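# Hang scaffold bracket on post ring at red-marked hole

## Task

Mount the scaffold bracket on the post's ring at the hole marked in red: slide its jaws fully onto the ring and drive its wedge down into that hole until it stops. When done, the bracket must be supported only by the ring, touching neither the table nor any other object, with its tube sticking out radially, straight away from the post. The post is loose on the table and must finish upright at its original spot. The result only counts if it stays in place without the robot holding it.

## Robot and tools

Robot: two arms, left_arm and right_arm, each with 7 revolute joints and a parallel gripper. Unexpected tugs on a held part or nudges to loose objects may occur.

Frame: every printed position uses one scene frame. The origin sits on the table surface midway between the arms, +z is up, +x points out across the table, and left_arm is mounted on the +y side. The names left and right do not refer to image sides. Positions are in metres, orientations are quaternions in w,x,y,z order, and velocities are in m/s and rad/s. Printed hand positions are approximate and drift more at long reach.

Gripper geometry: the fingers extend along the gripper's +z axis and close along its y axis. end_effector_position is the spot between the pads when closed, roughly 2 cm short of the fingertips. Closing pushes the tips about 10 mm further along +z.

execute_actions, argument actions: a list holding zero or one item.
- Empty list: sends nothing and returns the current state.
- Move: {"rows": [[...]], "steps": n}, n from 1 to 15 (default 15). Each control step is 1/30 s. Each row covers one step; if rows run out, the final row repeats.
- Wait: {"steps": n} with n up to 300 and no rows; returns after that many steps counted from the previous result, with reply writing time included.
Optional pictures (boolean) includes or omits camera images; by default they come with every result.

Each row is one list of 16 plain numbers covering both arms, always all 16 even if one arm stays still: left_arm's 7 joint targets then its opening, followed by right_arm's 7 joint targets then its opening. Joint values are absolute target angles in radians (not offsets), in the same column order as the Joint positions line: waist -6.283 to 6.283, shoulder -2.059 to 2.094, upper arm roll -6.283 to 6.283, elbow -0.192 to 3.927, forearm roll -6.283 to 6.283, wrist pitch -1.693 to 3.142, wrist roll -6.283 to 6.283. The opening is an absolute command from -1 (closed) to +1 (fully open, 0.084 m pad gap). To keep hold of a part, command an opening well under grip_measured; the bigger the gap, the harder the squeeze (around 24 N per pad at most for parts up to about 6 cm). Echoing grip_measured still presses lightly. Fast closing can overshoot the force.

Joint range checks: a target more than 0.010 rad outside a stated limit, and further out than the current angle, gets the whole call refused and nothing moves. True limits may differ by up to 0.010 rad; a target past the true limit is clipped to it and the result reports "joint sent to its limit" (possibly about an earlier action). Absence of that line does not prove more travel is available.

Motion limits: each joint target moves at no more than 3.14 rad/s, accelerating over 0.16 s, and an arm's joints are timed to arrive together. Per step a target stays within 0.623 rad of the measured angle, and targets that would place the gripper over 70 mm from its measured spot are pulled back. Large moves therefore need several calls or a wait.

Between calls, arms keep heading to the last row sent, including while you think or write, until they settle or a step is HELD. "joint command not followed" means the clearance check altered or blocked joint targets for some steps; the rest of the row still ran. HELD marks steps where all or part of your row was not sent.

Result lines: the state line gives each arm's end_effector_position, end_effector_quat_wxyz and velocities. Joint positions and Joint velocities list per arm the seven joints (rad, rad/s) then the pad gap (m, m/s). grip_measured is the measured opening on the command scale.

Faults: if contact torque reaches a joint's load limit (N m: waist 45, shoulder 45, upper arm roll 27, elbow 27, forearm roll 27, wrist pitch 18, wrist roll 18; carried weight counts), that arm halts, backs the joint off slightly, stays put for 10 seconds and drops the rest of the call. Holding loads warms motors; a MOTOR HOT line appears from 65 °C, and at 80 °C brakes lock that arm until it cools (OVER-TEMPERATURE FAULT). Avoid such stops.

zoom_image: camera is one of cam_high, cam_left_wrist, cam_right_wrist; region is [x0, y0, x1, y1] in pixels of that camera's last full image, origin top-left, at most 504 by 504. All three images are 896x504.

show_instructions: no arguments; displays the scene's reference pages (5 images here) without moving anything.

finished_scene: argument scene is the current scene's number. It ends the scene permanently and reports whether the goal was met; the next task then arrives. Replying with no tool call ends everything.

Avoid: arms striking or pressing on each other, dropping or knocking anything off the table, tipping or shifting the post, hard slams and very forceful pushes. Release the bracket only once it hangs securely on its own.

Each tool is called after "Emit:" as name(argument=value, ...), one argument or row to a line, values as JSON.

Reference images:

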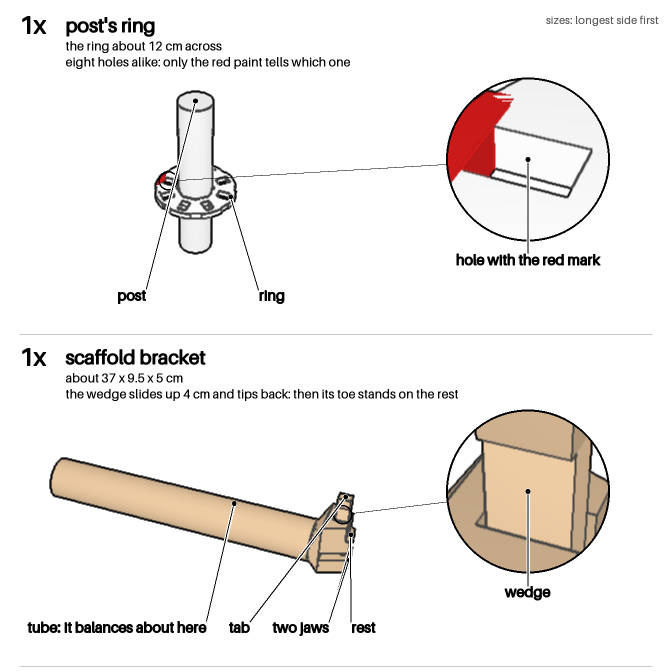

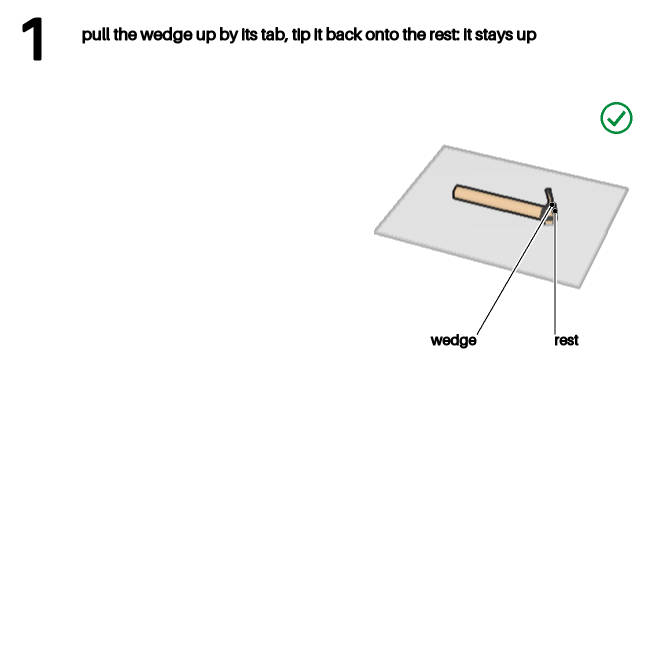

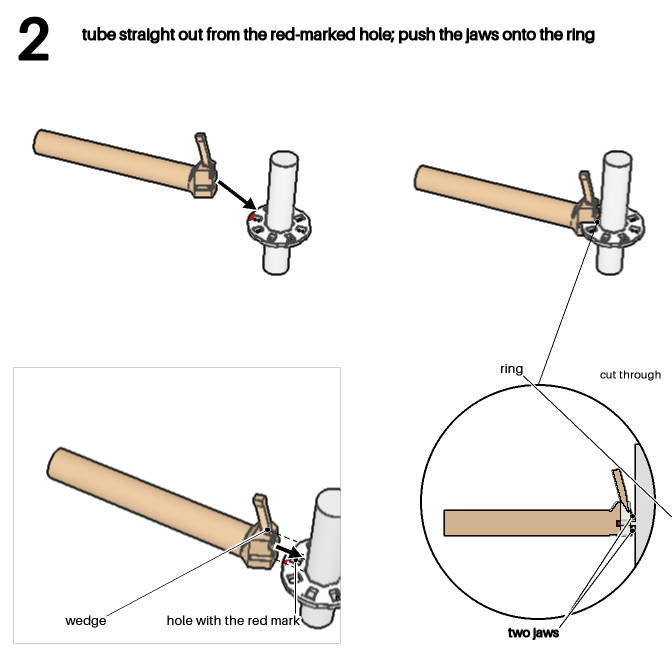

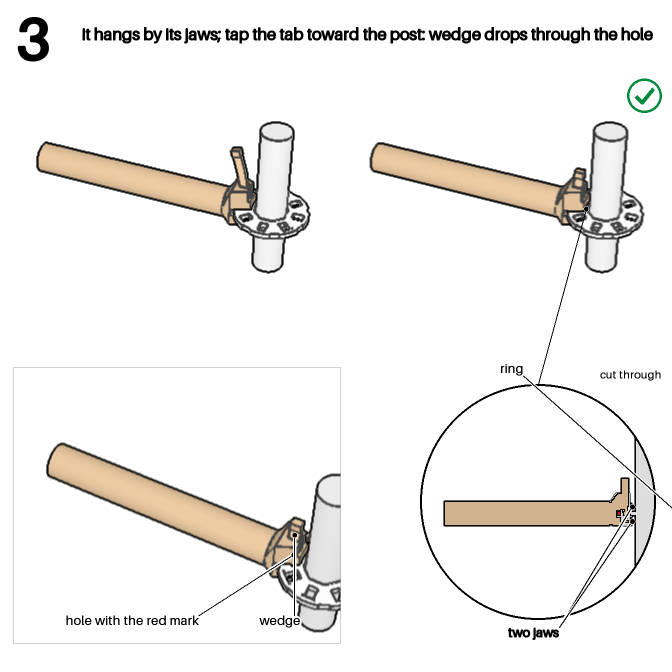

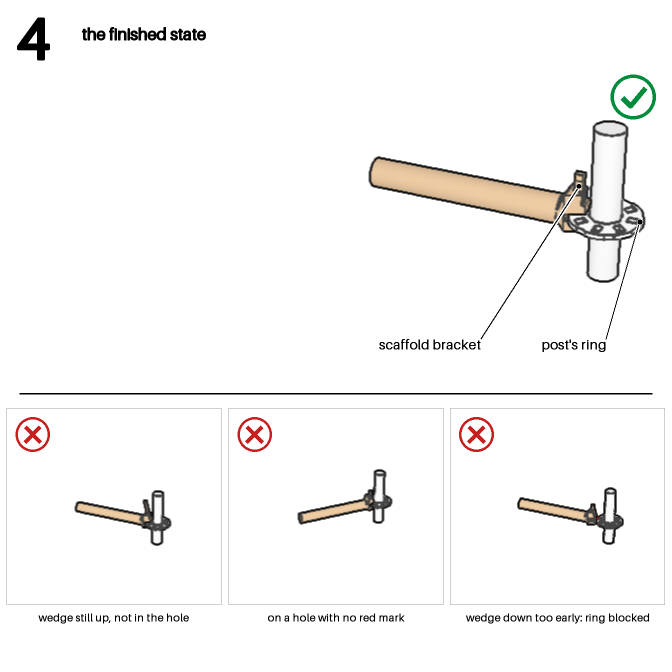

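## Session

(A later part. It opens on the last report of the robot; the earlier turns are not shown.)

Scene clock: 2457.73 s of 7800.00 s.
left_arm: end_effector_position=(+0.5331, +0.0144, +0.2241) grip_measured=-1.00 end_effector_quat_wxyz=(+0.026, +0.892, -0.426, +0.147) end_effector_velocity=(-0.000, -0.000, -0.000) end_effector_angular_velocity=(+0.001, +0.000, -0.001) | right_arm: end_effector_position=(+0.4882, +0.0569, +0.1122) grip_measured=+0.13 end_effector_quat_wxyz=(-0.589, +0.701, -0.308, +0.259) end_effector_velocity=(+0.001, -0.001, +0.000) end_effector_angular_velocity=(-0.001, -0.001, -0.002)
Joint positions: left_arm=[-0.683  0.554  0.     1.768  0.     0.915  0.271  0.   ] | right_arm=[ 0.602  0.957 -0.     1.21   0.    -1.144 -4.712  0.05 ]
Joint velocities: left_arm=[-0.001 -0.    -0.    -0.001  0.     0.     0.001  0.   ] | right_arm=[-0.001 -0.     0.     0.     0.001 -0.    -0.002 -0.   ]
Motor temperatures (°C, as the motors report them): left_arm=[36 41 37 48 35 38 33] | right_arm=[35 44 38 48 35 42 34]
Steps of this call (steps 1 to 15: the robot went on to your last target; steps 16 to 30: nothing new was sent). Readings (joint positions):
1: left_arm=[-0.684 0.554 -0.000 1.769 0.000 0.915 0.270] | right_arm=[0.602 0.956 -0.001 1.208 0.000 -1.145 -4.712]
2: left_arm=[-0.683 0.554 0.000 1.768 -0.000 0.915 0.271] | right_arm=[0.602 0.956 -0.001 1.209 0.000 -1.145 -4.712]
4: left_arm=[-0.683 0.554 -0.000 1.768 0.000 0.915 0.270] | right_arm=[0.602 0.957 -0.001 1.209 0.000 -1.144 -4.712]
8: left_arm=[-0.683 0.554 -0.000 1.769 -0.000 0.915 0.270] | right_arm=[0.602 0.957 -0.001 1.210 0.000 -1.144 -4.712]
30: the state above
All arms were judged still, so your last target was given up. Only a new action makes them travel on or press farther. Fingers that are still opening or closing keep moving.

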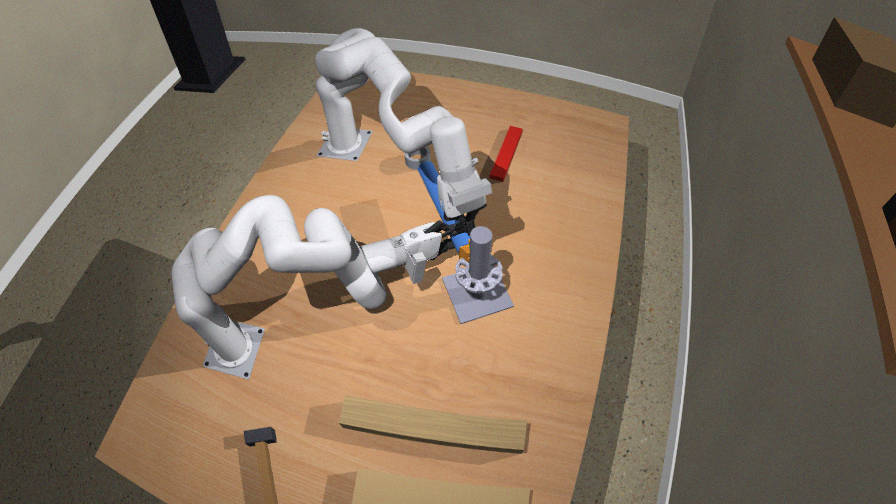

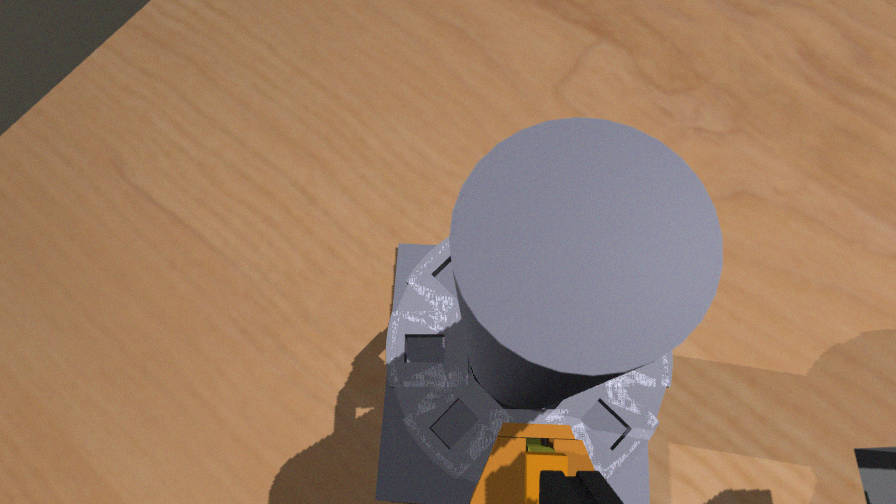

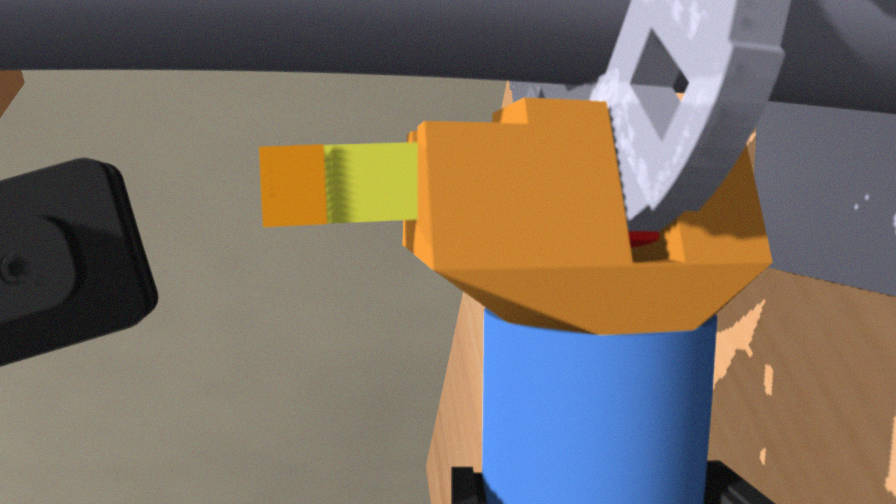

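Emit:
execute_actions(
  actions=[
    {"rows": [[-0.6835,0.5544,0,1.7667,0,0.9123,0.2705,-1,0.6025,0.9565,0,1.2101,0,-1.1463,-4.7124,-0.7],[-0.6835,0.5554,0,1.7640,0,0.9086,0.2705,-1,0.6025,0.9565,0,1.2101,0,-1.1463,-4.7124,-0.7],[-0.6835,0.5568,0,1.7603,0,0.9036,0.2705,-1,0.6025,0.9565,0,1.2101,0,-1.1463,-4.7124,-0.7],[-0.6835,0.5585,0,1.7558,0,0.8973,0.2705,-1,0.6025,0.9565,0,1.2101,0,-1.1463,-4.7124,-0.7],[-0.6835,0.5602,0,1.7512,0,0.8911,0.2705,-1,0.6025,0.9565,0,1.2101,0,-1.1463,-4.7124,-0.7],[-0.6835,0.5619,0,1.7467,0,0.8848,0.2705,-1,0.6025,0.9565,0,1.2101,0,-1.1463,-4.7124,-0.7],[-0.6835,0.5636,0,1.7422,0,0.8786,0.2705,-1,0.6025,0.9565,0,1.2101,0,-1.1463,-4.7124,-0.7],[-0.6835,0.5649,0,1.7385,0,0.8736,0.2705,-1,0.6025,0.9565,0,1.2101,0,-1.1463,-4.7124,-0.7],[-0.6835,0.5659,0,1.7358,0,0.8699,0.2705,-1,0.6025,0.9565,0,1.2101,0,-1.1463,-4.7124,-0.7],[-0.6835,0.5668,0,1.7336,0,0.8669,0.2705,-1,0.6025,0.9565,0,1.2101,0,-1.1463,-4.7124,-0.7],[-0.6835,0.5674,0,1.7318,0,0.8644,0.2705,-1,0.6025,0.9565,0,1.2101,0,-1.1463,-4.7124,-0.7],[-0.6835,0.5680,0,1.7303,0,0.8624,0.2705,-1,0.6025,0.9565,0,1.2101,0,-1.1463,-4.7124,-0.7],[-0.6835,0.5684,0,1.7293,0,0.8609,0.2705,-1,0.6025,0.9565,0,1.2101,0,-1.1463,-4.7124,-0.7],[-0.6835,0.5687,0,1.7285,0,0.8599,0.2705,-1,0.6025,0.9565,0,1.2101,0,-1.1463,-4.7124,-0.7]], "steps": 15},
  ],
  pictures=false,
)

Emit:
execute_actions(
  actions=[
    {"rows": [[-0.6835,0.5690,0,1.7278,0,0.8589,0.2705,-1,0.6025,0.9565,0,1.2101,0,-1.1463,-4.7124,-0.7],[-0.6835,0.5692,0,1.7271,0,0.8579,0.2705,-1,0.6025,0.9565,0,1.2101,0,-1.1463,-4.7124,-0.7],[-0.6835,0.5695,0,1.7263,0,0.8569,0.2705,-1,0.6025,0.9565,0,1.2101,0,-1.1463,-4.7124,-0.7],[-0.6835,0.5697,0,1.7256,0,0.8559,0.2705,-1,0.6025,0.9565,0,1.2101,0,-1.1463,-4.7124,-0.7],[-0.6835,0.5700,0,1.7249,0,0.8549,0.2705,-1,0.6025,0.9565,0,1.2101,0,-1.1463,-4.7124,-0.7],[-0.6835,0.5703,0,1.7242,0,0.8539,0.2705,-1,0.6025,0.9565,0,1.2101,0,-1.1463,-4.7124,-0.7],[-0.6835,0.5706,0,1.7234,0,0.8529,0.2705,-1,0.6025,0.9565,0,1.2101,0,-1.1463,-4.7124,-0.7],[-0.6835,0.5708,0,1.7227,0,0.8519,0.2705,-1,0.6025,0.9565,0,1.2101,0,-1.1463,-4.7124,-0.7],[-0.6835,0.5711,0,1.7220,0,0.8509,0.2705,-1,0.6025,0.9565,0,1.2101,0,-1.1463,-4.7124,-0.7],[-0.6835,0.5714,0,1.7213,0,0.8499,0.2705,-1,0.6025,0.9565,0,1.2101,0,-1.1463,-4.7124,-0.7],[-0.6835,0.5717,0,1.7205,0,0.8489,0.2705,-1,0.6025,0.9565,0,1.2101,0,-1.1463,-4.7124,-0.7],[-0.6835,0.5719,0,1.7198,0,0.8479,0.2705,-1,0.6025,0.9565,0,1.2101,0,-1.1463,-4.7124,-0.7],[-0.6835,0.5721,0,1.7194,0,0.8474,0.2705,-1,0.6025,0.9565,0,1.2101,0,-1.1463,-4.7124,-0.7]], "steps": 15},
  ],
)

Scene clock: 2496.30 s of 7800.00 s.
left_arm: end_effector_position=(+0.5331, +0.0144, +0.2033) grip_measured=-1.00 end_effector_quat_wxyz=(+0.026, +0.893, -0.426, +0.147) end_effector_velocity=(+0.001, -0.001, -0.015) end_effector_angular_velocity=(-0.006, -0.009, -0.001) | right_arm: end_effector_position=(+0.4878, +0.0573, +0.1122) grip_measured=+0.13 end_effector_quat_wxyz=(-0.589, +0.701, -0.307, +0.258) end_effector_velocity=(+0.000, -0.000, +0.000) end_effector_angular_velocity=(-0.001, -0.001, -0.000)
Joint positions: left_arm=[-0.683  0.568  0.     1.731 -0.     0.865  0.27   0.   ] | right_arm=[ 0.602  0.957 -0.     1.21   0.    -1.144 -4.712  0.05 ]
Joint velocities: left_arm=[-0.     0.01   0.    -0.034 -0.    -0.055  0.001  0.   ] | right_arm=[-0.    -0.001 -0.    -0.     0.     0.    -0.001 -0.   ]
Motor temperatures (°C, as the motors report them): left_arm=[36 41 37 48 35 38 33] | right_arm=[35 44 38 49 35 43 34]
Steps of this call (steps 1 to 90: nothing new was sent; then 35.07 s passed at rest; steps 91 to 105: all 15 steps of this action). Readings (joint positions):
91: left_arm=[-0.683 0.554 -0.000 1.768 -0.000 0.915 0.270] | right_arm=[0.602 0.957 -0.000 1.210 0.000 -1.143 -4.712]
92: left_arm=[-0.684 0.554 -0.000 1.768 0.000 0.914 0.270] | right_arm=[0.602 0.957 -0.000 1.210 0.000 -1.144 -4.712]
94: left_arm=[-0.684 0.555 -0.000 1.765 0.000 0.909 0.271] | right_arm=[0.602 0.957 -0.000 1.210 0.000 -1.144 -4.712]
98: left_arm=[-0.684 0.560 -0.000 1.751 0.000 0.891 0.271] | right_arm=[0.602 0.957 -0.000 1.210 0.000 -1.144 -4.712]
105: the state above

Scene clock: 2496.80 s of 7800.00 s.
left_arm: end_effector_position=(+0.5333, +0.0143, +0.1978) grip_measured=-1.00 end_effector_quat_wxyz=(+0.026, +0.892, -0.426, +0.147) end_effector_velocity=(+0.001, -0.001, -0.000) end_effector_angular_velocity=(-0.006, -0.008, +0.001) | right_arm: end_effector_position=(+0.4878, +0.0573, +0.1122) grip_measured=+0.13 end_effector_quat_wxyz=(-0.589, +0.701, -0.307, +0.258) end_effector_velocity=(+0.001, -0.001, -0.001) end_effector_angular_velocity=(-0.001, +0.002, -0.002)
Joint positions: left_arm=[-0.683  0.572  0.     1.721 -0.     0.849  0.27   0.   ] | right_arm=[ 0.602  0.957 -0.     1.21   0.    -1.143 -4.712  0.05 ]
Joint velocities: left_arm=[ 0.    -0.001 -0.    -0.007 -0.    -0.016 -0.     0.   ] | right_arm=[-0.001  0.001  0.    -0.     0.001  0.001  0.     0.   ]
Motor temperatures (°C, as the motors report them): left_arm=[36 41 37 48 35 38 33] | right_arm=[35 44 38 49 35 43 34]
Steps of this call (steps 1 to 15: all 15 steps of this action). Readings (joint positions):
1: left_arm=[-0.683 0.568 0.000 1.731 -0.000 0.863 0.270] | right_arm=[0.602 0.957 -0.000 1.210 0.000 -1.144 -4.712]
2: left_arm=[-0.683 0.568 -0.000 1.730 -0.000 0.862 0.271] | right_arm=[0.602 0.957 -0.000 1.210 0.000 -1.144 -4.712]
4: left_arm=[-0.684 0.569 -0.000 1.728 0.000 0.859 0.271] | right_arm=[0.602 0.957 -0.000 1.210 0.000 -1.144 -4.712]
8: left_arm=[-0.684 0.570 -0.000 1.725 0.000 0.855 0.271] | right_arm=[0.602 0.957 -0.000 1.210 0.000 -1.144 -4.712]
15: the state above

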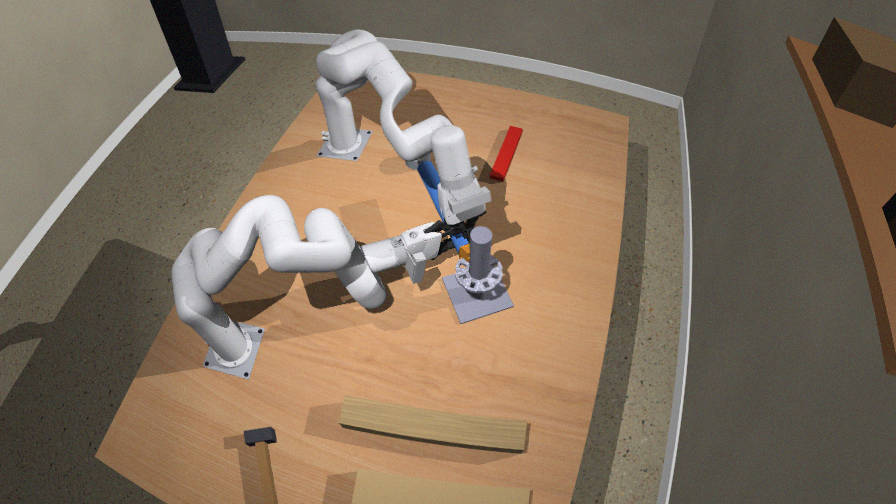

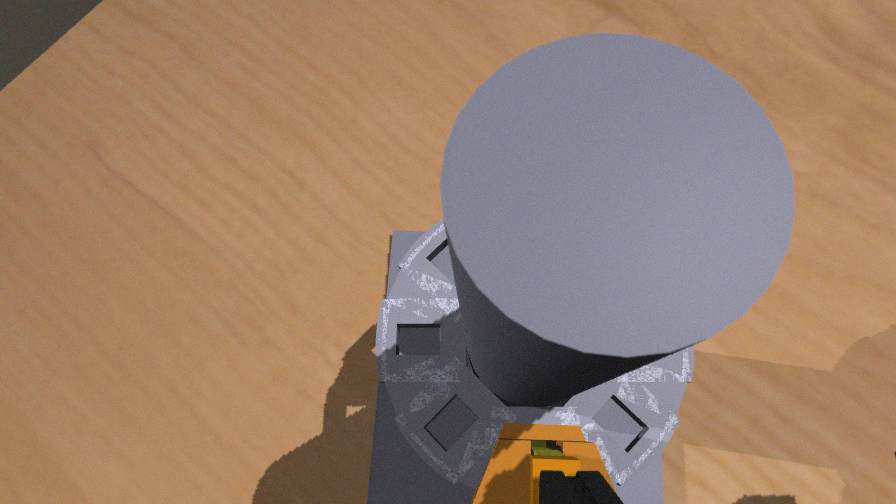

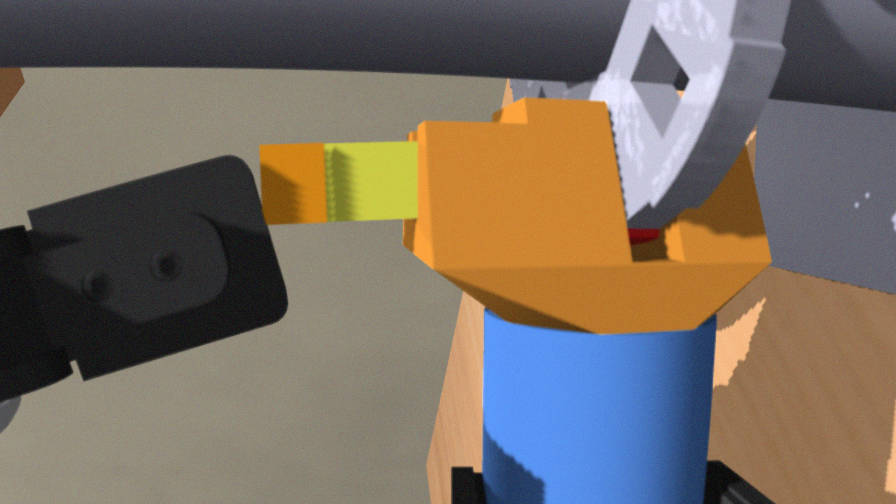

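Emit:
execute_actions(
  actions=[
    {"rows": [[-0.6835,0.5723,0,1.7189,0,0.8466,0.2705,-1,0.6025,0.9565,0,1.2101,0,-1.1463,-4.7124,-0.7],[-0.6835,0.5725,0,1.7183,0,0.8459,0.2705,-1,0.6025,0.9565,0,1.2101,0,-1.1463,-4.7124,-0.7],[-0.6835,0.5727,0,1.7178,0,0.8451,0.2705,-1,0.6025,0.9565,0,1.2101,0,-1.1463,-4.7124,-0.7],[-0.6835,0.5729,0,1.7173,0,0.8444,0.2705,-1,0.6025,0.9565,0,1.2101,0,-1.1463,-4.7124,-0.7],[-0.6835,0.5731,0,1.7167,0,0.8436,0.2705,-1,0.6025,0.9565,0,1.2101,0,-1.1463,-4.7124,-0.7],[-0.6835,0.5733,0,1.7162,0,0.8429,0.2705,-1,0.6025,0.9565,0,1.2101,0,-1.1463,-4.7124,-0.7],[-0.6835,0.5735,0,1.7156,0,0.8421,0.2705,-1,0.6025,0.9565,0,1.2101,0,-1.1463,-4.7124,-0.7],[-0.6835,0.5737,0,1.7151,0,0.8414,0.2705,-1,0.6025,0.9565,0,1.2101,0,-1.1463,-4.7124,-0.7],[-0.6835,0.5739,0,1.7145,0,0.8406,0.2705,-1,0.6025,0.9565,0,1.2101,0,-1.1463,-4.7124,-0.7],[-0.6835,0.5741,0,1.7140,0,0.8399,0.2705,-1,0.6025,0.9565,0,1.2101,0,-1.1463,-4.7124,-0.7],[-0.6835,0.5743,0,1.7134,0,0.8391,0.2705,-1,0.6025,0.9565,0,1.2101,0,-1.1463,-4.7124,-0.7],[-0.6835,0.5745,0,1.7129,0,0.8384,0.2705,-1,0.6025,0.9565,0,1.2101,0,-1.1463,-4.7124,-0.7],[-0.6835,0.5748,0,1.7122,0,0.8374,0.2705,-1,0.6025,0.9565,0,1.2101,0,-1.1463,-4.7124,-0.7]], "steps": 15},
  ],
  pictures=false,
)

Emit:
execute_actions(
  actions=[
    {"steps": 30},
  ],
)

Scene clock: 2513.10 s of 7800.00 s.
left_arm: end_effector_position=(+0.5338, +0.0142, +0.1956) grip_measured=-1.00 end_effector_quat_wxyz=(+0.026, +0.892, -0.425, +0.149) end_effector_velocity=(+0.001, -0.001, -0.003) end_effector_angular_velocity=(-0.002, -0.004, -0.001) | right_arm: end_effector_position=(+0.4878, +0.0573, +0.1119) grip_measured=+0.13 end_effector_quat_wxyz=(-0.589, +0.702, -0.308, +0.258) end_effector_velocity=(+0.000, +0.001, +0.001) end_effector_angular_velocity=(+0.004, +0.001, -0.001)
Joint positions: left_arm=[-0.683  0.573  0.     1.715  0.     0.838  0.27   0.   ] | right_arm=[ 0.602  0.957 -0.     1.21   0.    -1.143 -4.712  0.05 ]
Joint velocities: left_arm=[-0.     0.002 -0.    -0.008  0.001 -0.015 -0.     0.   ] | right_arm=[ 0.    -0.     0.001  0.002  0.001  0.     0.002  0.   ]
Motor temperatures (°C, as the motors report them): left_arm=[36 40 37 48 35 38 33] | right_arm=[35 45 38 49 35 43 34]
Steps of this call (steps 1 to 15: the robot went on to your last target; steps 16 to 90: nothing new was sent; then 12.80 s passed at rest; steps 91 to 105: all 15 steps of this action). Readings (joint positions):
91: left_arm=[-0.683 0.572 0.000 1.719 0.000 0.847 0.271] | right_arm=[0.602 0.957 -0.000 1.210 0.000 -1.143 -4.712]
92: left_arm=[-0.683 0.572 0.000 1.719 0.000 0.847 0.270] | right_arm=[0.602 0.957 -0.000 1.210 0.000 -1.143 -4.712]
94: left_arm=[-0.683 0.572 0.000 1.719 0.000 0.846 0.271] | right_arm=[0.603 0.957 0.000 1.210 -0.000 -1.143 -4.712]
98: left_arm=[-0.683 0.572 0.000 1.718 0.000 0.843 0.270] | right_arm=[0.603 0.956 0.000 1.210 -0.000 -1.143 -4.712]
105: the state above

Scene clock: 2514.10 s of 7800.00 s.
left_arm: end_effector_position=(+0.5334, +0.0142, +0.1942) grip_measured=-1.00 end_effector_quat_wxyz=(+0.026, +0.892, -0.426, +0.148) end_effector_velocity=(+0.000, +0.001, -0.001) end_effector_angular_velocity=(+0.002, +0.002, +0.001) | right_arm: end_effector_position=(+0.4877, +0.0573, +0.1121) grip_measured=+0.13 end_effector_quat_wxyz=(-0.589, +0.701, -0.307, +0.258) end_effector_velocity=(+0.001, -0.000, +0.001) end_effector_angular_velocity=(+0.003, -0.000, -0.001)
Joint positions: left_arm=[-0.684  0.574 -0.     1.713 -0.     0.837  0.27   0.   ] | right_arm=[ 0.603  0.957  0.     1.21  -0.    -1.144 -4.712  0.05 ]
Joint velocities: left_arm=[ 0.001  0.     0.    -0.001  0.     0.001  0.     0.   ] | right_arm=[-0.    -0.002  0.     0.     0.001 -0.     0.002  0.   ]
Motor temperatures (°C, as the motors report them): left_arm=[36 40 37 48 35 38 33] | right_arm=[35 45 38 49 35 43 34]
Steps of this call (steps 1 to 15: the robot went on to your last target; steps 16 to 30: nothing new was sent). Readings (joint positions):
1: left_arm=[-0.683 0.573 0.000 1.715 0.000 0.838 0.270] | right_arm=[0.602 0.957 -0.000 1.210 0.000 -1.143 -4.712]
2: left_arm=[-0.683 0.573 0.000 1.714 0.000 0.837 0.270] | right_arm=[0.602 0.957 -0.000 1.210 0.000 -1.143 -4.712]
4: left_arm=[-0.683 0.573 0.000 1.714 0.000 0.837 0.270] | right_arm=[0.602 0.957 -0.000 1.210 0.000 -1.143 -4.712]
8: left_arm=[-0.683 0.573 0.000 1.714 0.000 0.837 0.270] | right_arm=[0.602 0.957 -0.000 1.210 0.000 -1.143 -4.712]
30: the state above
All arms were judged still, so your last target was given up. Only a new action makes them travel on or press farther. Fingers that are still opening or closing keep moving.

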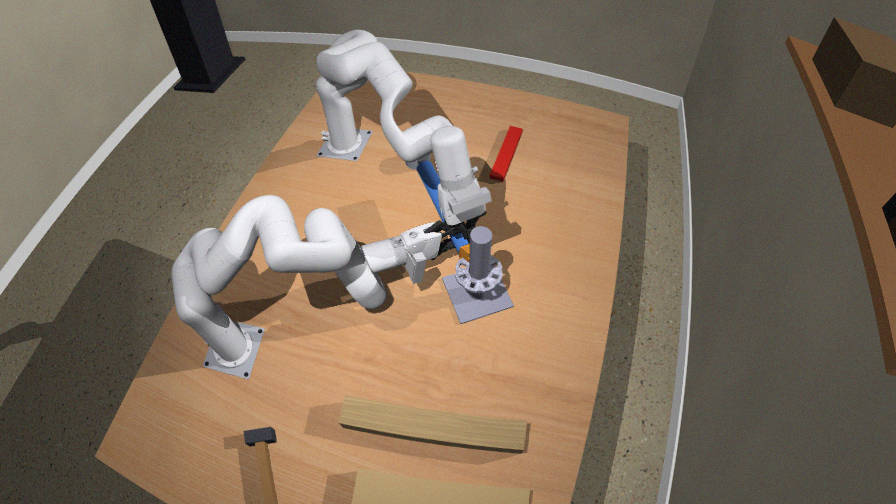

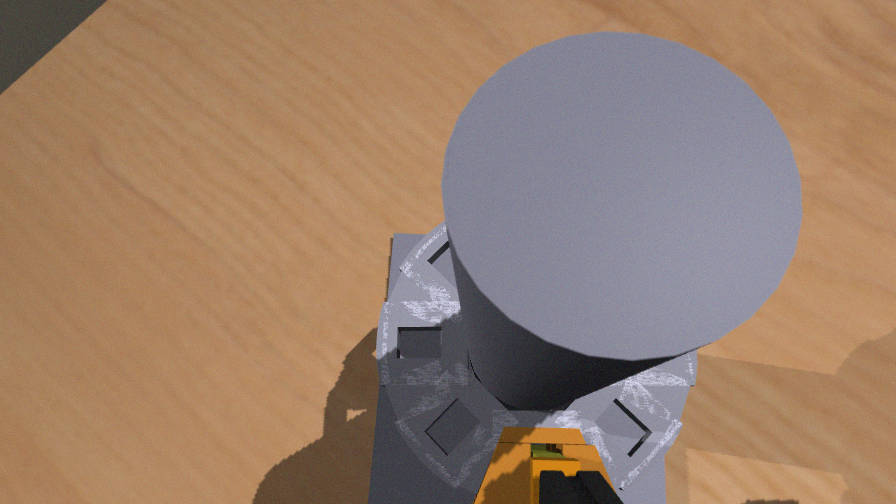

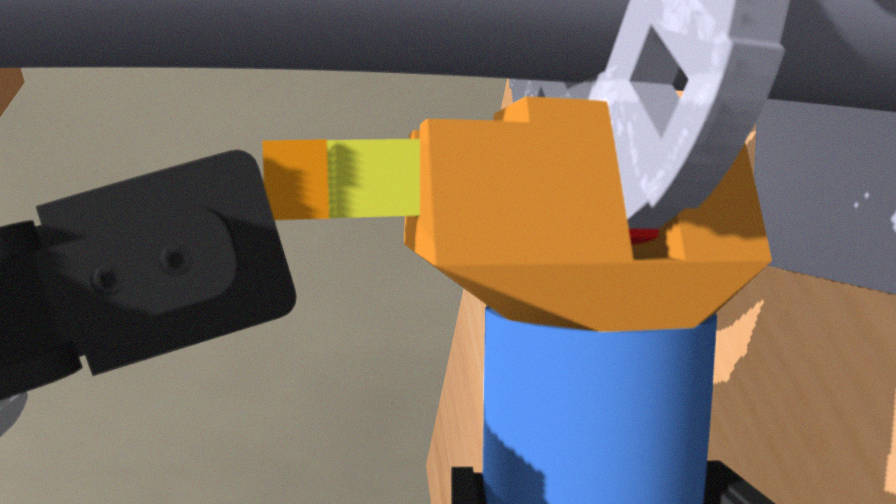

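Emit:
execute_actions(
  actions=[
    {"rows": [[-0.6835,0.5734,0,1.7158,0,0.8424,0.2705,-1,0.6025,0.9565,0,1.2101,0,-1.1463,-4.7124,-0.7],[-0.6835,0.5721,0,1.7194,0,0.8474,0.2705,-1,0.6025,0.9565,0,1.2101,0,-1.1463,-4.7124,-0.7],[-0.6835,0.5707,0,1.7231,0,0.8524,0.2705,-1,0.6025,0.9565,0,1.2101,0,-1.1463,-4.7124,-0.7],[-0.6835,0.5690,0,1.7276,0,0.8586,0.2705,-1,0.6025,0.9565,0,1.2101,0,-1.1463,-4.7124,-0.7],[-0.6833,0.5655,0,1.7295,0,0.8637,0.2707,-1,0.6025,0.9565,0,1.2101,0,-1.1463,-4.7124,-0.7],[-0.6829,0.5600,0,1.7290,0,0.8690,0.2711,-1,0.6025,0.9565,0,1.2101,0,-1.1463,-4.7124,-0.7],[-0.6823,0.5525,0,1.7260,0,0.8735,0.2717,-1,0.6025,0.9565,0,1.2101,0,-1.1463,-4.7124,-0.7],[-0.6815,0.5435,0,1.7205,0,0.8770,0.2725,-1,0.6025,0.9565,0,1.2101,0,-1.1463,-4.7124,-0.7],[-0.6807,0.5340,0,1.7140,0,0.8800,0.2733,-1,0.6025,0.9565,0,1.2101,0,-1.1463,-4.7124,-0.7],[-0.6799,0.5245,0,1.7070,0,0.8825,0.2741,-1,0.6025,0.9565,0,1.2101,0,-1.1463,-4.7124,-0.7],[-0.6791,0.5155,0,1.7000,0,0.8845,0.2749,-1,0.6025,0.9565,0,1.2101,0,-1.1463,-4.7124,-0.7],[-0.6785,0.5078,0,1.6935,0,0.8857,0.2755,-1,0.6025,0.9565,0,1.2101,0,-1.1463,-4.7124,-0.7],[-0.6780,0.5020,0,1.6885,0,0.8865,0.2760,-1,0.6025,0.9565,0,1.2101,0,-1.1463,-4.7124,-0.7],[-0.6777,0.4982,0,1.6852,0,0.8870,0.2763,-1,0.6025,0.9565,0,1.2101,0,-1.1463,-4.7124,-0.7],[-0.6775,0.4964,0,1.6837,0,0.8873,0.2765,-1,0.6025,0.9565,0,1.2101,0,-1.1463,-4.7124,-0.7]], "steps": 15},
  ],
  pictures=false,
)

Emit:
execute_actions(
  actions=[
    {"rows": [[-0.6775,0.4964,0,1.6837,0,0.8873,0.2765,-1,0.6030,0.9565,0,1.2101,0,-1.1463,-4.7124,-0.8],[-0.6775,0.4964,0,1.6837,0,0.8873,0.2765,-1,0.6035,0.9565,0,1.2101,0,-1.1463,-4.7124,-0.8],[-0.6775,0.4964,0,1.6837,0,0.8873,0.2765,-1,0.6040,0.9565,0,1.2101,0,-1.1463,-4.7124,-0.8],[-0.6775,0.4964,0,1.6837,0,0.8873,0.2765,-1,0.6045,0.9565,0,1.2101,0,-1.1463,-4.7124,-0.8],[-0.6775,0.4964,0,1.6837,0,0.8873,0.2765,-1,0.6050,0.9565,0,1.2101,0,-1.1463,-4.7124,-0.8],[-0.6775,0.4964,0,1.6837,0,0.8873,0.2765,-1,0.6055,0.9565,0,1.2101,0,-1.1463,-4.7124,-0.8],[-0.6775,0.4964,0,1.6837,0,0.8873,0.2765,-1,0.6060,0.9565,0,1.2101,0,-1.1463,-4.7124,-0.8],[-0.6775,0.4964,0,1.6837,0,0.8873,0.2765,-1,0.6065,0.9565,0,1.2101,0,-1.1463,-4.7124,-0.8],[-0.6775,0.4964,0,1.6837,0,0.8873,0.2765,-1,0.6070,0.9565,0,1.2101,0,-1.1463,-4.7124,-0.8],[-0.6775,0.4964,0,1.6837,0,0.8873,0.2765,-1,0.6075,0.9565,0,1.2101,0,-1.1463,-4.7124,-0.8],[-0.6775,0.4964,0,1.6837,0,0.8873,0.2765,-1,0.6080,0.9565,0,1.2101,0,-1.1463,-4.7124,-0.8],[-0.6775,0.4964,0,1.6837,0,0.8873,0.2765,-1,0.6085,0.9565,0,1.2101,0,-1.1463,-4.7124,-0.8],[-0.6775,0.4964,0,1.6837,0,0.8873,0.2765,-1,0.6090,0.9565,0,1.2101,0,-1.1463,-4.7124,-0.8],[-0.6775,0.4964,0,1.6837,0,0.8873,0.2765,-1,0.6095,0.9565,0,1.2101,0,-1.1463,-4.7124,-0.8],[-0.6775,0.4964,0,1.6837,0,0.8873,0.2765,-1,0.6100,0.9565,0,1.2101,0,-1.1463,-4.7124,-0.8]], "steps": 15},
  ],
  pictures=false,
)

Emit:
execute_actions(
  actions=[
    {"steps": 40},
  ],
)

Scene clock: 2555.83 s of 7800.00 s.
left_arm: end_effector_position=(+0.5250, +0.0240, +0.2186) grip_measured=-1.00 end_effector_quat_wxyz=(+0.025, +0.893, -0.426, +0.144) end_effector_velocity=(-0.008, +0.025, +0.097) end_effector_angular_velocity=(-0.050, -0.083, +0.008) | right_arm: end_effector_position=(+0.4877, +0.0575, +0.1125) grip_measured=+0.13 end_effector_quat_wxyz=(-0.589, +0.701, -0.307, +0.258) end_effector_velocity=(-0.001, +0.001, +0.000) end_effector_angular_velocity=(-0.001, -0.002, +0.002)
Joint positions: left_arm=[-0.679  0.514 -0.     1.693 -0.     0.885  0.275  0.   ] | right_arm=[ 0.603  0.956  0.     1.21  -0.    -1.144 -4.712  0.05 ]
Joint velocities: left_arm=[ 0.019 -0.215  0.005 -0.092  0.     0.025  0.015  0.   ] | right_arm=[ 0.001  0.    -0.001 -0.    -0.001 -0.001 -0.002 -0.   ]
Motor temperatures (°C, as the motors report them): left_arm=[36 39 37 45 35 38 33] | right_arm=[35 45 38 50 35 43 34]
Steps of this call (steps 1 to 90: nothing new was sent; then 38.23 s passed at rest; steps 91 to 105: all 15 steps of this action). Readings (joint positions):
91: left_arm=[-0.683 0.574 0.000 1.713 0.000 0.838 0.270] | right_arm=[0.603 0.957 0.000 1.210 -0.000 -1.144 -4.712]
92: left_arm=[-0.683 0.574 0.000 1.713 0.000 0.839 0.270] | right_arm=[0.602 0.957 -0.000 1.210 0.000 -1.144 -4.712]
94: left_arm=[-0.683 0.574 0.000 1.716 0.000 0.845 0.271] | right_arm=[0.602 0.957 -0.000 1.210 -0.000 -1.143 -4.713]
98: left_arm=[-0.683 0.569 -0.001 1.719 -0.000 0.866 0.271] | right_arm=[0.603 0.957 -0.000 1.211 -0.000 -1.143 -4.713]
105: the state above

Scene clock: 2556.33 s of 7800.00 s.
left_arm: end_effector_position=(+0.5236, +0.0261, +0.2253) grip_measured=-1.00 end_effector_quat_wxyz=(+0.025, +0.892, -0.426, +0.147) end_effector_velocity=(-0.000, +0.000, +0.001) end_effector_angular_velocity=(-0.001, -0.001, +0.000) | right_arm: end_effector_position=(+0.4868, +0.0583, +0.1124) grip_measured=+0.13 end_effector_quat_wxyz=(-0.589, +0.702, -0.306, +0.258) end_effector_velocity=(-0.003, +0.003, -0.001) end_effector_angular_velocity=(-0.001, +0.000, +0.004)
Joint positions: left_arm=[-0.678  0.497 -0.     1.684 -0.     0.887  0.276  0.   ] | right_arm=[ 0.607  0.956 -0.002  1.21   0.001 -1.144 -4.712  0.05 ]
Joint velocities: left_arm=[-0.    -0.002 -0.    -0.001  0.    -0.    -0.     0.   ] | right_arm=[ 0.011  0.001 -0.005 -0.     0.004 -0.     0.003  0.   ]
Motor temperatures (°C, as the motors report them): left_arm=[36 39 37 45 35 38 33] | right_arm=[35 45 38 50 35 43 34]
Steps of this call (steps 1 to 15: all 15 steps of this action). Readings (joint positions):
1: left_arm=[-0.678 0.508 0.000 1.691 -0.000 0.886 0.276] | right_arm=[0.603 0.956 0.000 1.210 -0.000 -1.144 -4.712]
2: left_arm=[-0.678 0.504 0.000 1.688 -0.000 0.886 0.276] | right_arm=[0.603 0.956 0.000 1.210 -0.000 -1.144 -4.712]
4: left_arm=[-0.678 0.500 0.000 1.686 -0.000 0.887 0.276] | right_arm=[0.603 0.956 -0.000 1.210 0.000 -1.144 -4.712]
8: left_arm=[-0.678 0.498 -0.000 1.683 -0.000 0.887 0.276] | right_arm=[0.604 0.956 -0.001 1.210 0.000 -1.144 -4.712]
15: the state above

Scene clock: 2557.67 s of 7800.00 s.
left_arm: end_effector_position=(+0.5237, +0.0261, +0.2256) grip_measured=-1.00 end_effector_quat_wxyz=(+0.025, +0.892, -0.426, +0.147) end_effector_velocity=(-0.000, -0.000, -0.000) end_effector_angular_velocity=(+0.000, +0.001, -0.000) | right_arm: end_effector_position=(+0.4838, +0.0616, +0.1125) grip_measured=+0.13 end_effector_quat_wxyz=(-0.590, +0.702, -0.304, +0.256) end_effector_velocity=(+0.000, -0.000, -0.000) end_effector_angular_velocity=(-0.001, -0.001, -0.001)
Joint positions: left_arm=[-0.677  0.496  0.     1.684 -0.     0.887  0.276  0.   ] | right_arm=[ 0.61   0.956  0.001  1.21  -0.    -1.144 -4.712  0.05 ]
Joint velocities: left_arm=[ 0.     0.    -0.    -0.001 -0.     0.     0.     0.   ] | right_arm=[ 0.     0.    -0.    -0.     0.001 -0.    -0.001 -0.   ]
Motor temperatures (°C, as the motors report them): left_arm=[36 39 37 45 35 38 33] | right_arm=[35 45 38 50 35 43 34]
Steps of this call (steps 1 to 15: the robot went on to your last target; steps 16 to 40: nothing new was sent). Readings (joint positions):
1: left_arm=[-0.678 0.497 -0.000 1.684 -0.000 0.887 0.276] | right_arm=[0.607 0.957 -0.003 1.210 0.001 -1.144 -4.712]
2: left_arm=[-0.678 0.497 -0.000 1.684 -0.000 0.887 0.276] | right_arm=[0.607 0.957 -0.002 1.210 0.001 -1.144 -4.712]
4: left_arm=[-0.678 0.497 -0.000 1.684 -0.000 0.887 0.276] | right_arm=[0.609 0.956 -0.001 1.210 0.000 -1.144 -4.712]
8: left_arm=[-0.678 0.496 -0.000 1.684 -0.000 0.887 0.276] | right_arm=[0.611 0.956 0.001 1.210 -0.000 -1.144 -4.712]
40: the state above
All arms were judged still, so your last target was given up. Only a new action makes them travel on or press farther. Fingers that are still opening or closing keep moving.

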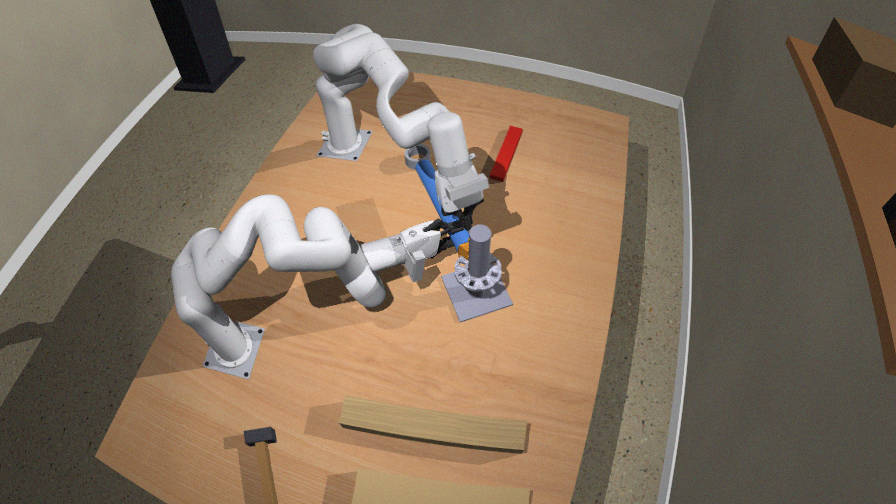

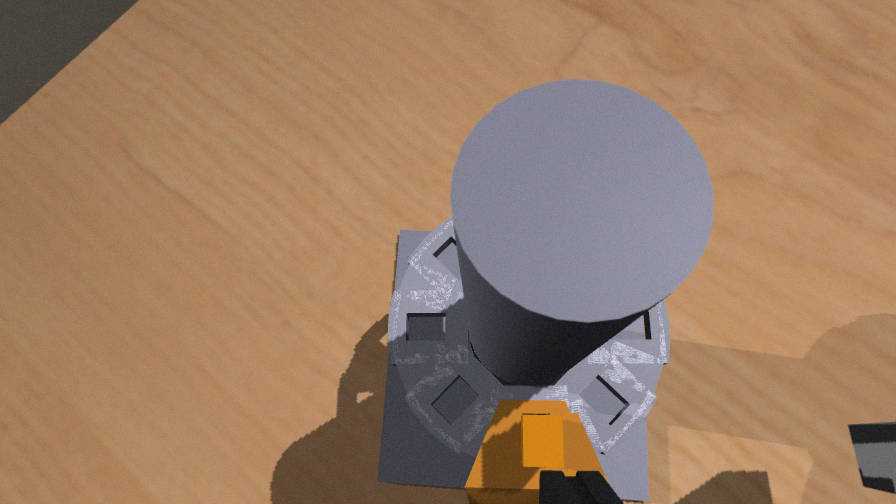

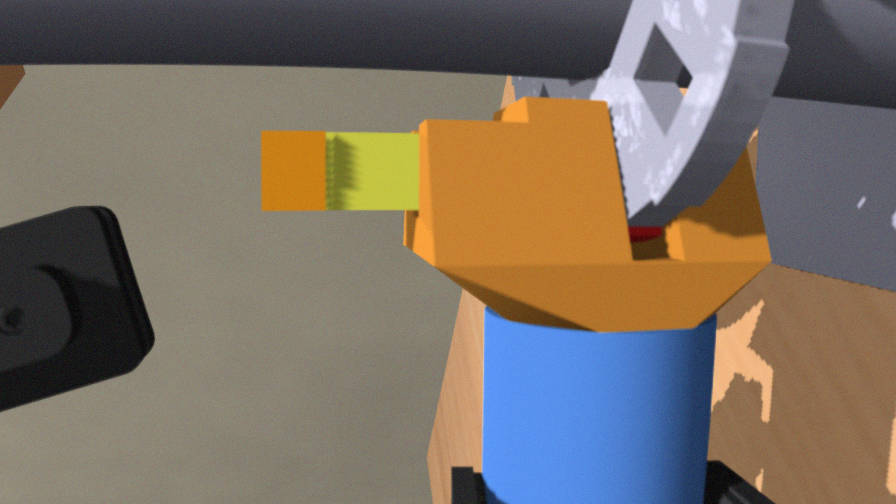

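Emit:
execute_actions(
  actions=[],
)

Scene clock: 2587.23 s of 7800.00 s.
left_arm: end_effector_position=(+0.5237, +0.0261, +0.2256) grip_measured=-1.00 end_effector_quat_wxyz=(+0.025, +0.892, -0.426, +0.147) end_effector_velocity=(-0.000, -0.000, -0.000) end_effector_angular_velocity=(-0.000, +0.000, -0.000) | right_arm: end_effector_position=(+0.4842, +0.0612, +0.1125) grip_measured=+0.13 end_effector_quat_wxyz=(-0.590, +0.702, -0.305, +0.256) end_effector_velocity=(+0.000, -0.001, -0.000) end_effector_angular_velocity=(-0.000, +0.000, -0.001)
Joint positions: left_arm=[-0.677  0.496  0.     1.684 -0.     0.887  0.277  0.   ] | right_arm=[ 0.61   0.957  0.     1.21  -0.    -1.144 -4.712  0.05 ]
Joint velocities: left_arm=[ 0.     0.    -0.001 -0.    -0.     0.     0.     0.   ] | right_arm=[-0.001  0.    -0.    -0.     0.     0.    -0.     0.   ]
Motor temperatures (°C, as the motors report them): left_arm=[36 40 37 48 35 38 33] | right_arm=[35 45 38 49 35 43 34]
Steps of this call (steps 1 to 90: nothing new was sent; then 26.57 s passed at rest). Readings (joint positions):
1: left_arm=[-0.677 0.496 0.000 1.684 -0.000 0.887 0.277] | right_arm=[0.610 0.956 0.001 1.210 -0.000 -1.144 -4.712]
2: left_arm=[-0.677 0.496 -0.000 1.684 0.000 0.887 0.276] | right_arm=[0.610 0.956 0.000 1.210 -0.000 -1.144 -4.712]
4: left_arm=[-0.677 0.496 0.000 1.684 -0.000 0.887 0.276] | right_arm=[0.610 0.956 0.000 1.210 -0.000 -1.144 -4.712]
8: left_arm=[-0.677 0.496 0.000 1.684 0.000 0.887 0.276] | right_arm=[0.610 0.956 0.000 1.210 -0.000 -1.144 -4.712]
90: the state above

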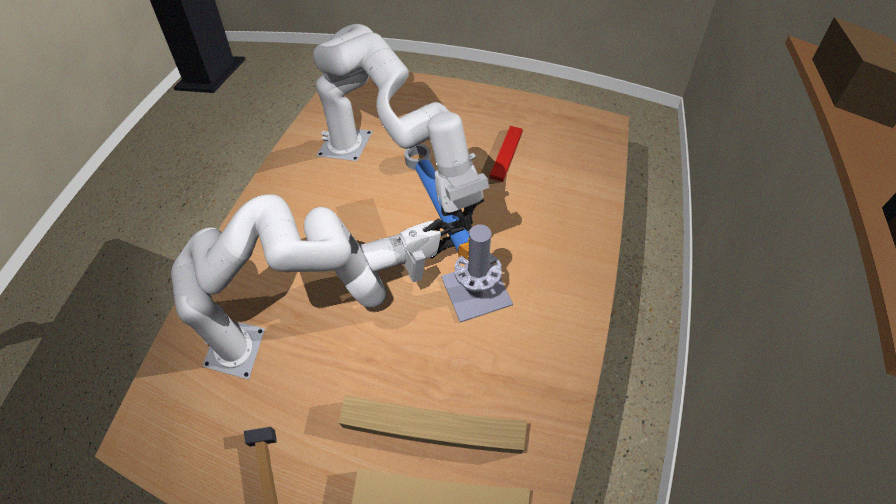

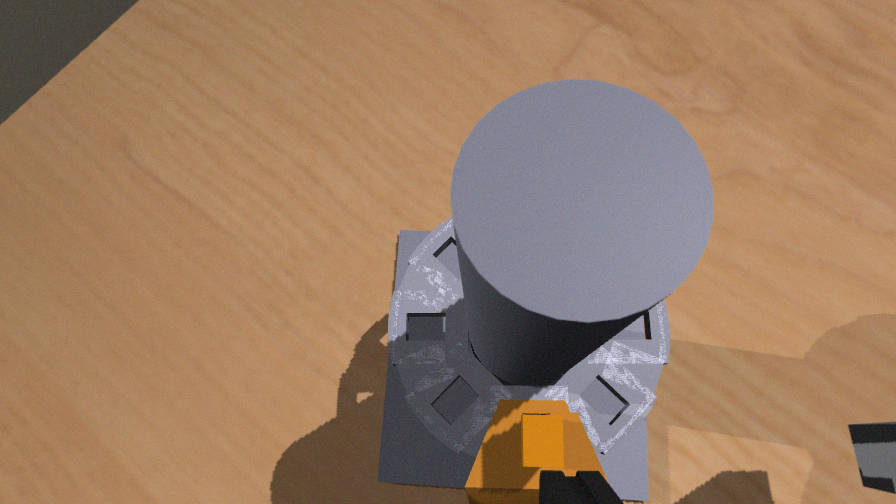

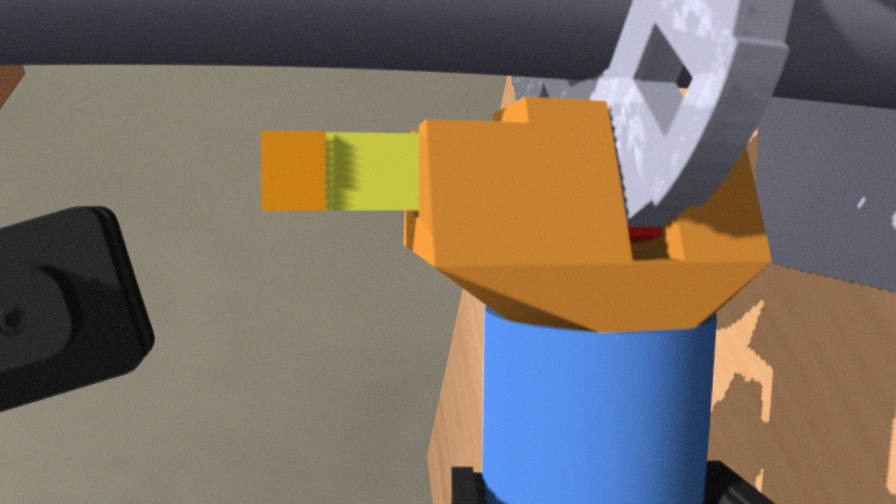

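Emit:
execute_actions(
  actions=[
    {"rows": [[-0.6775,0.4964,0,1.6837,0,0.8873,0.2765,-1,0.6095,0.9565,0,1.2101,0,-1.1463,-4.7124,-0.8],[-0.6775,0.4964,0,1.6837,0,0.8873,0.2765,-1,0.6090,0.9565,0,1.2101,0,-1.1463,-4.7124,-0.8],[-0.6775,0.4964,0,1.6837,0,0.8873,0.2765,-1,0.6085,0.9565,0,1.2101,0,-1.1463,-4.7124,-0.8],[-0.6775,0.4964,0,1.6837,0,0.8873,0.2765,-1,0.6080,0.9565,0,1.2101,0,-1.1463,-4.7124,-0.8]], "steps": 15},
  ],
)

Scene clock: 2601.97 s of 7800.00 s.
left_arm: end_effector_position=(+0.5237, +0.0261, +0.2256) grip_measured=-1.00 end_effector_quat_wxyz=(+0.025, +0.892, -0.426, +0.147) end_effector_velocity=(+0.000, -0.001, +0.001) end_effector_angular_velocity=(-0.001, -0.002, -0.001) | right_arm: end_effector_position=(+0.4853, +0.0600, +0.1125) grip_measured=+0.13 end_effector_quat_wxyz=(-0.590, +0.702, -0.305, +0.257) end_effector_velocity=(+0.000, -0.000, +0.000) end_effector_angular_velocity=(-0.001, -0.001, -0.001)
Joint positions: left_arm=[-0.677  0.496 -0.     1.684  0.     0.887  0.277  0.   ] | right_arm=[ 0.608  0.957 -0.     1.21   0.    -1.144 -4.712  0.05 ]
Joint velocities: left_arm=[-0.    -0.    -0.     0.002  0.    -0.     0.001  0.   ] | right_arm=[-0.    -0.001 -0.001 -0.001  0.     0.    -0.001 -0.   ]
Motor temperatures (°C, as the motors report them): left_arm=[36 40 37 48 35 38 33] | right_arm=[35 45 38 49 35 43 34]
Steps of this call (steps 1 to 90: nothing new was sent; then 11.23 s passed at rest; steps 91 to 105: all 15 steps of this action). Readings (joint positions):
91: left_arm=[-0.677 0.496 -0.000 1.684 -0.000 0.887 0.277] | right_arm=[0.610 0.956 0.000 1.210 -0.000 -1.144 -4.712]
92: left_arm=[-0.677 0.496 0.000 1.684 -0.000 0.887 0.276] | right_arm=[0.610 0.956 0.000 1.210 -0.000 -1.144 -4.712]
94: left_arm=[-0.677 0.496 0.000 1.684 0.000 0.887 0.276] | right_arm=[0.609 0.956 0.000 1.210 -0.000 -1.144 -4.712]
98: left_arm=[-0.677 0.496 0.000 1.684 -0.000 0.887 0.277] | right_arm=[0.608 0.957 -0.000 1.210 0.000 -1.144 -4.712]
105: the state above

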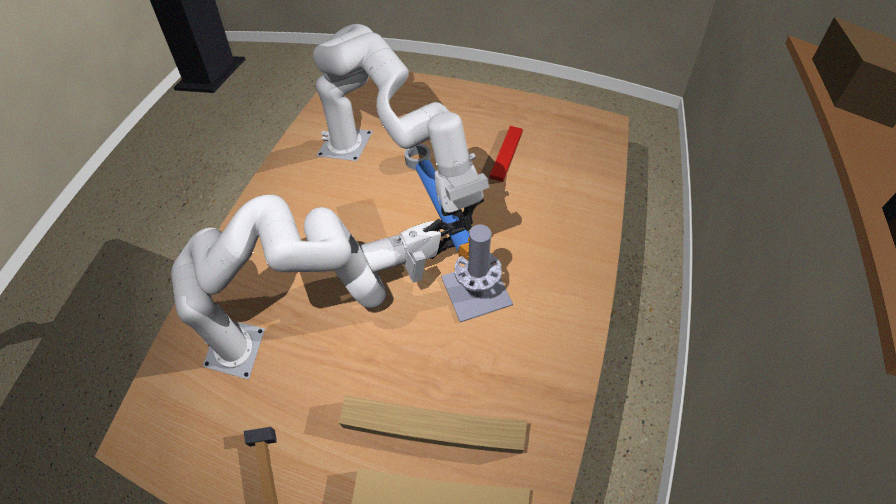

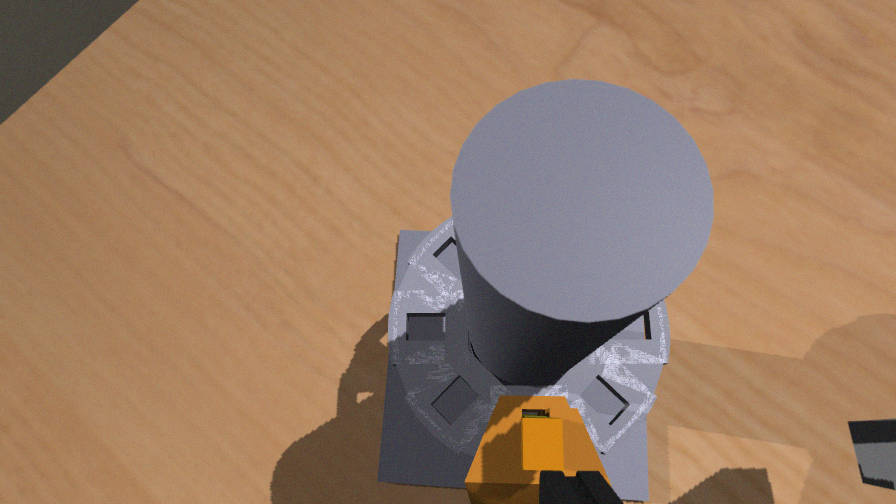

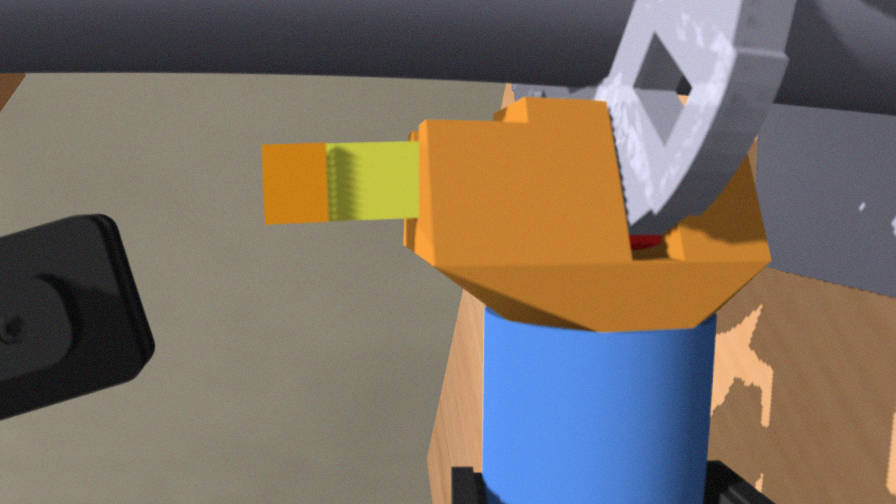

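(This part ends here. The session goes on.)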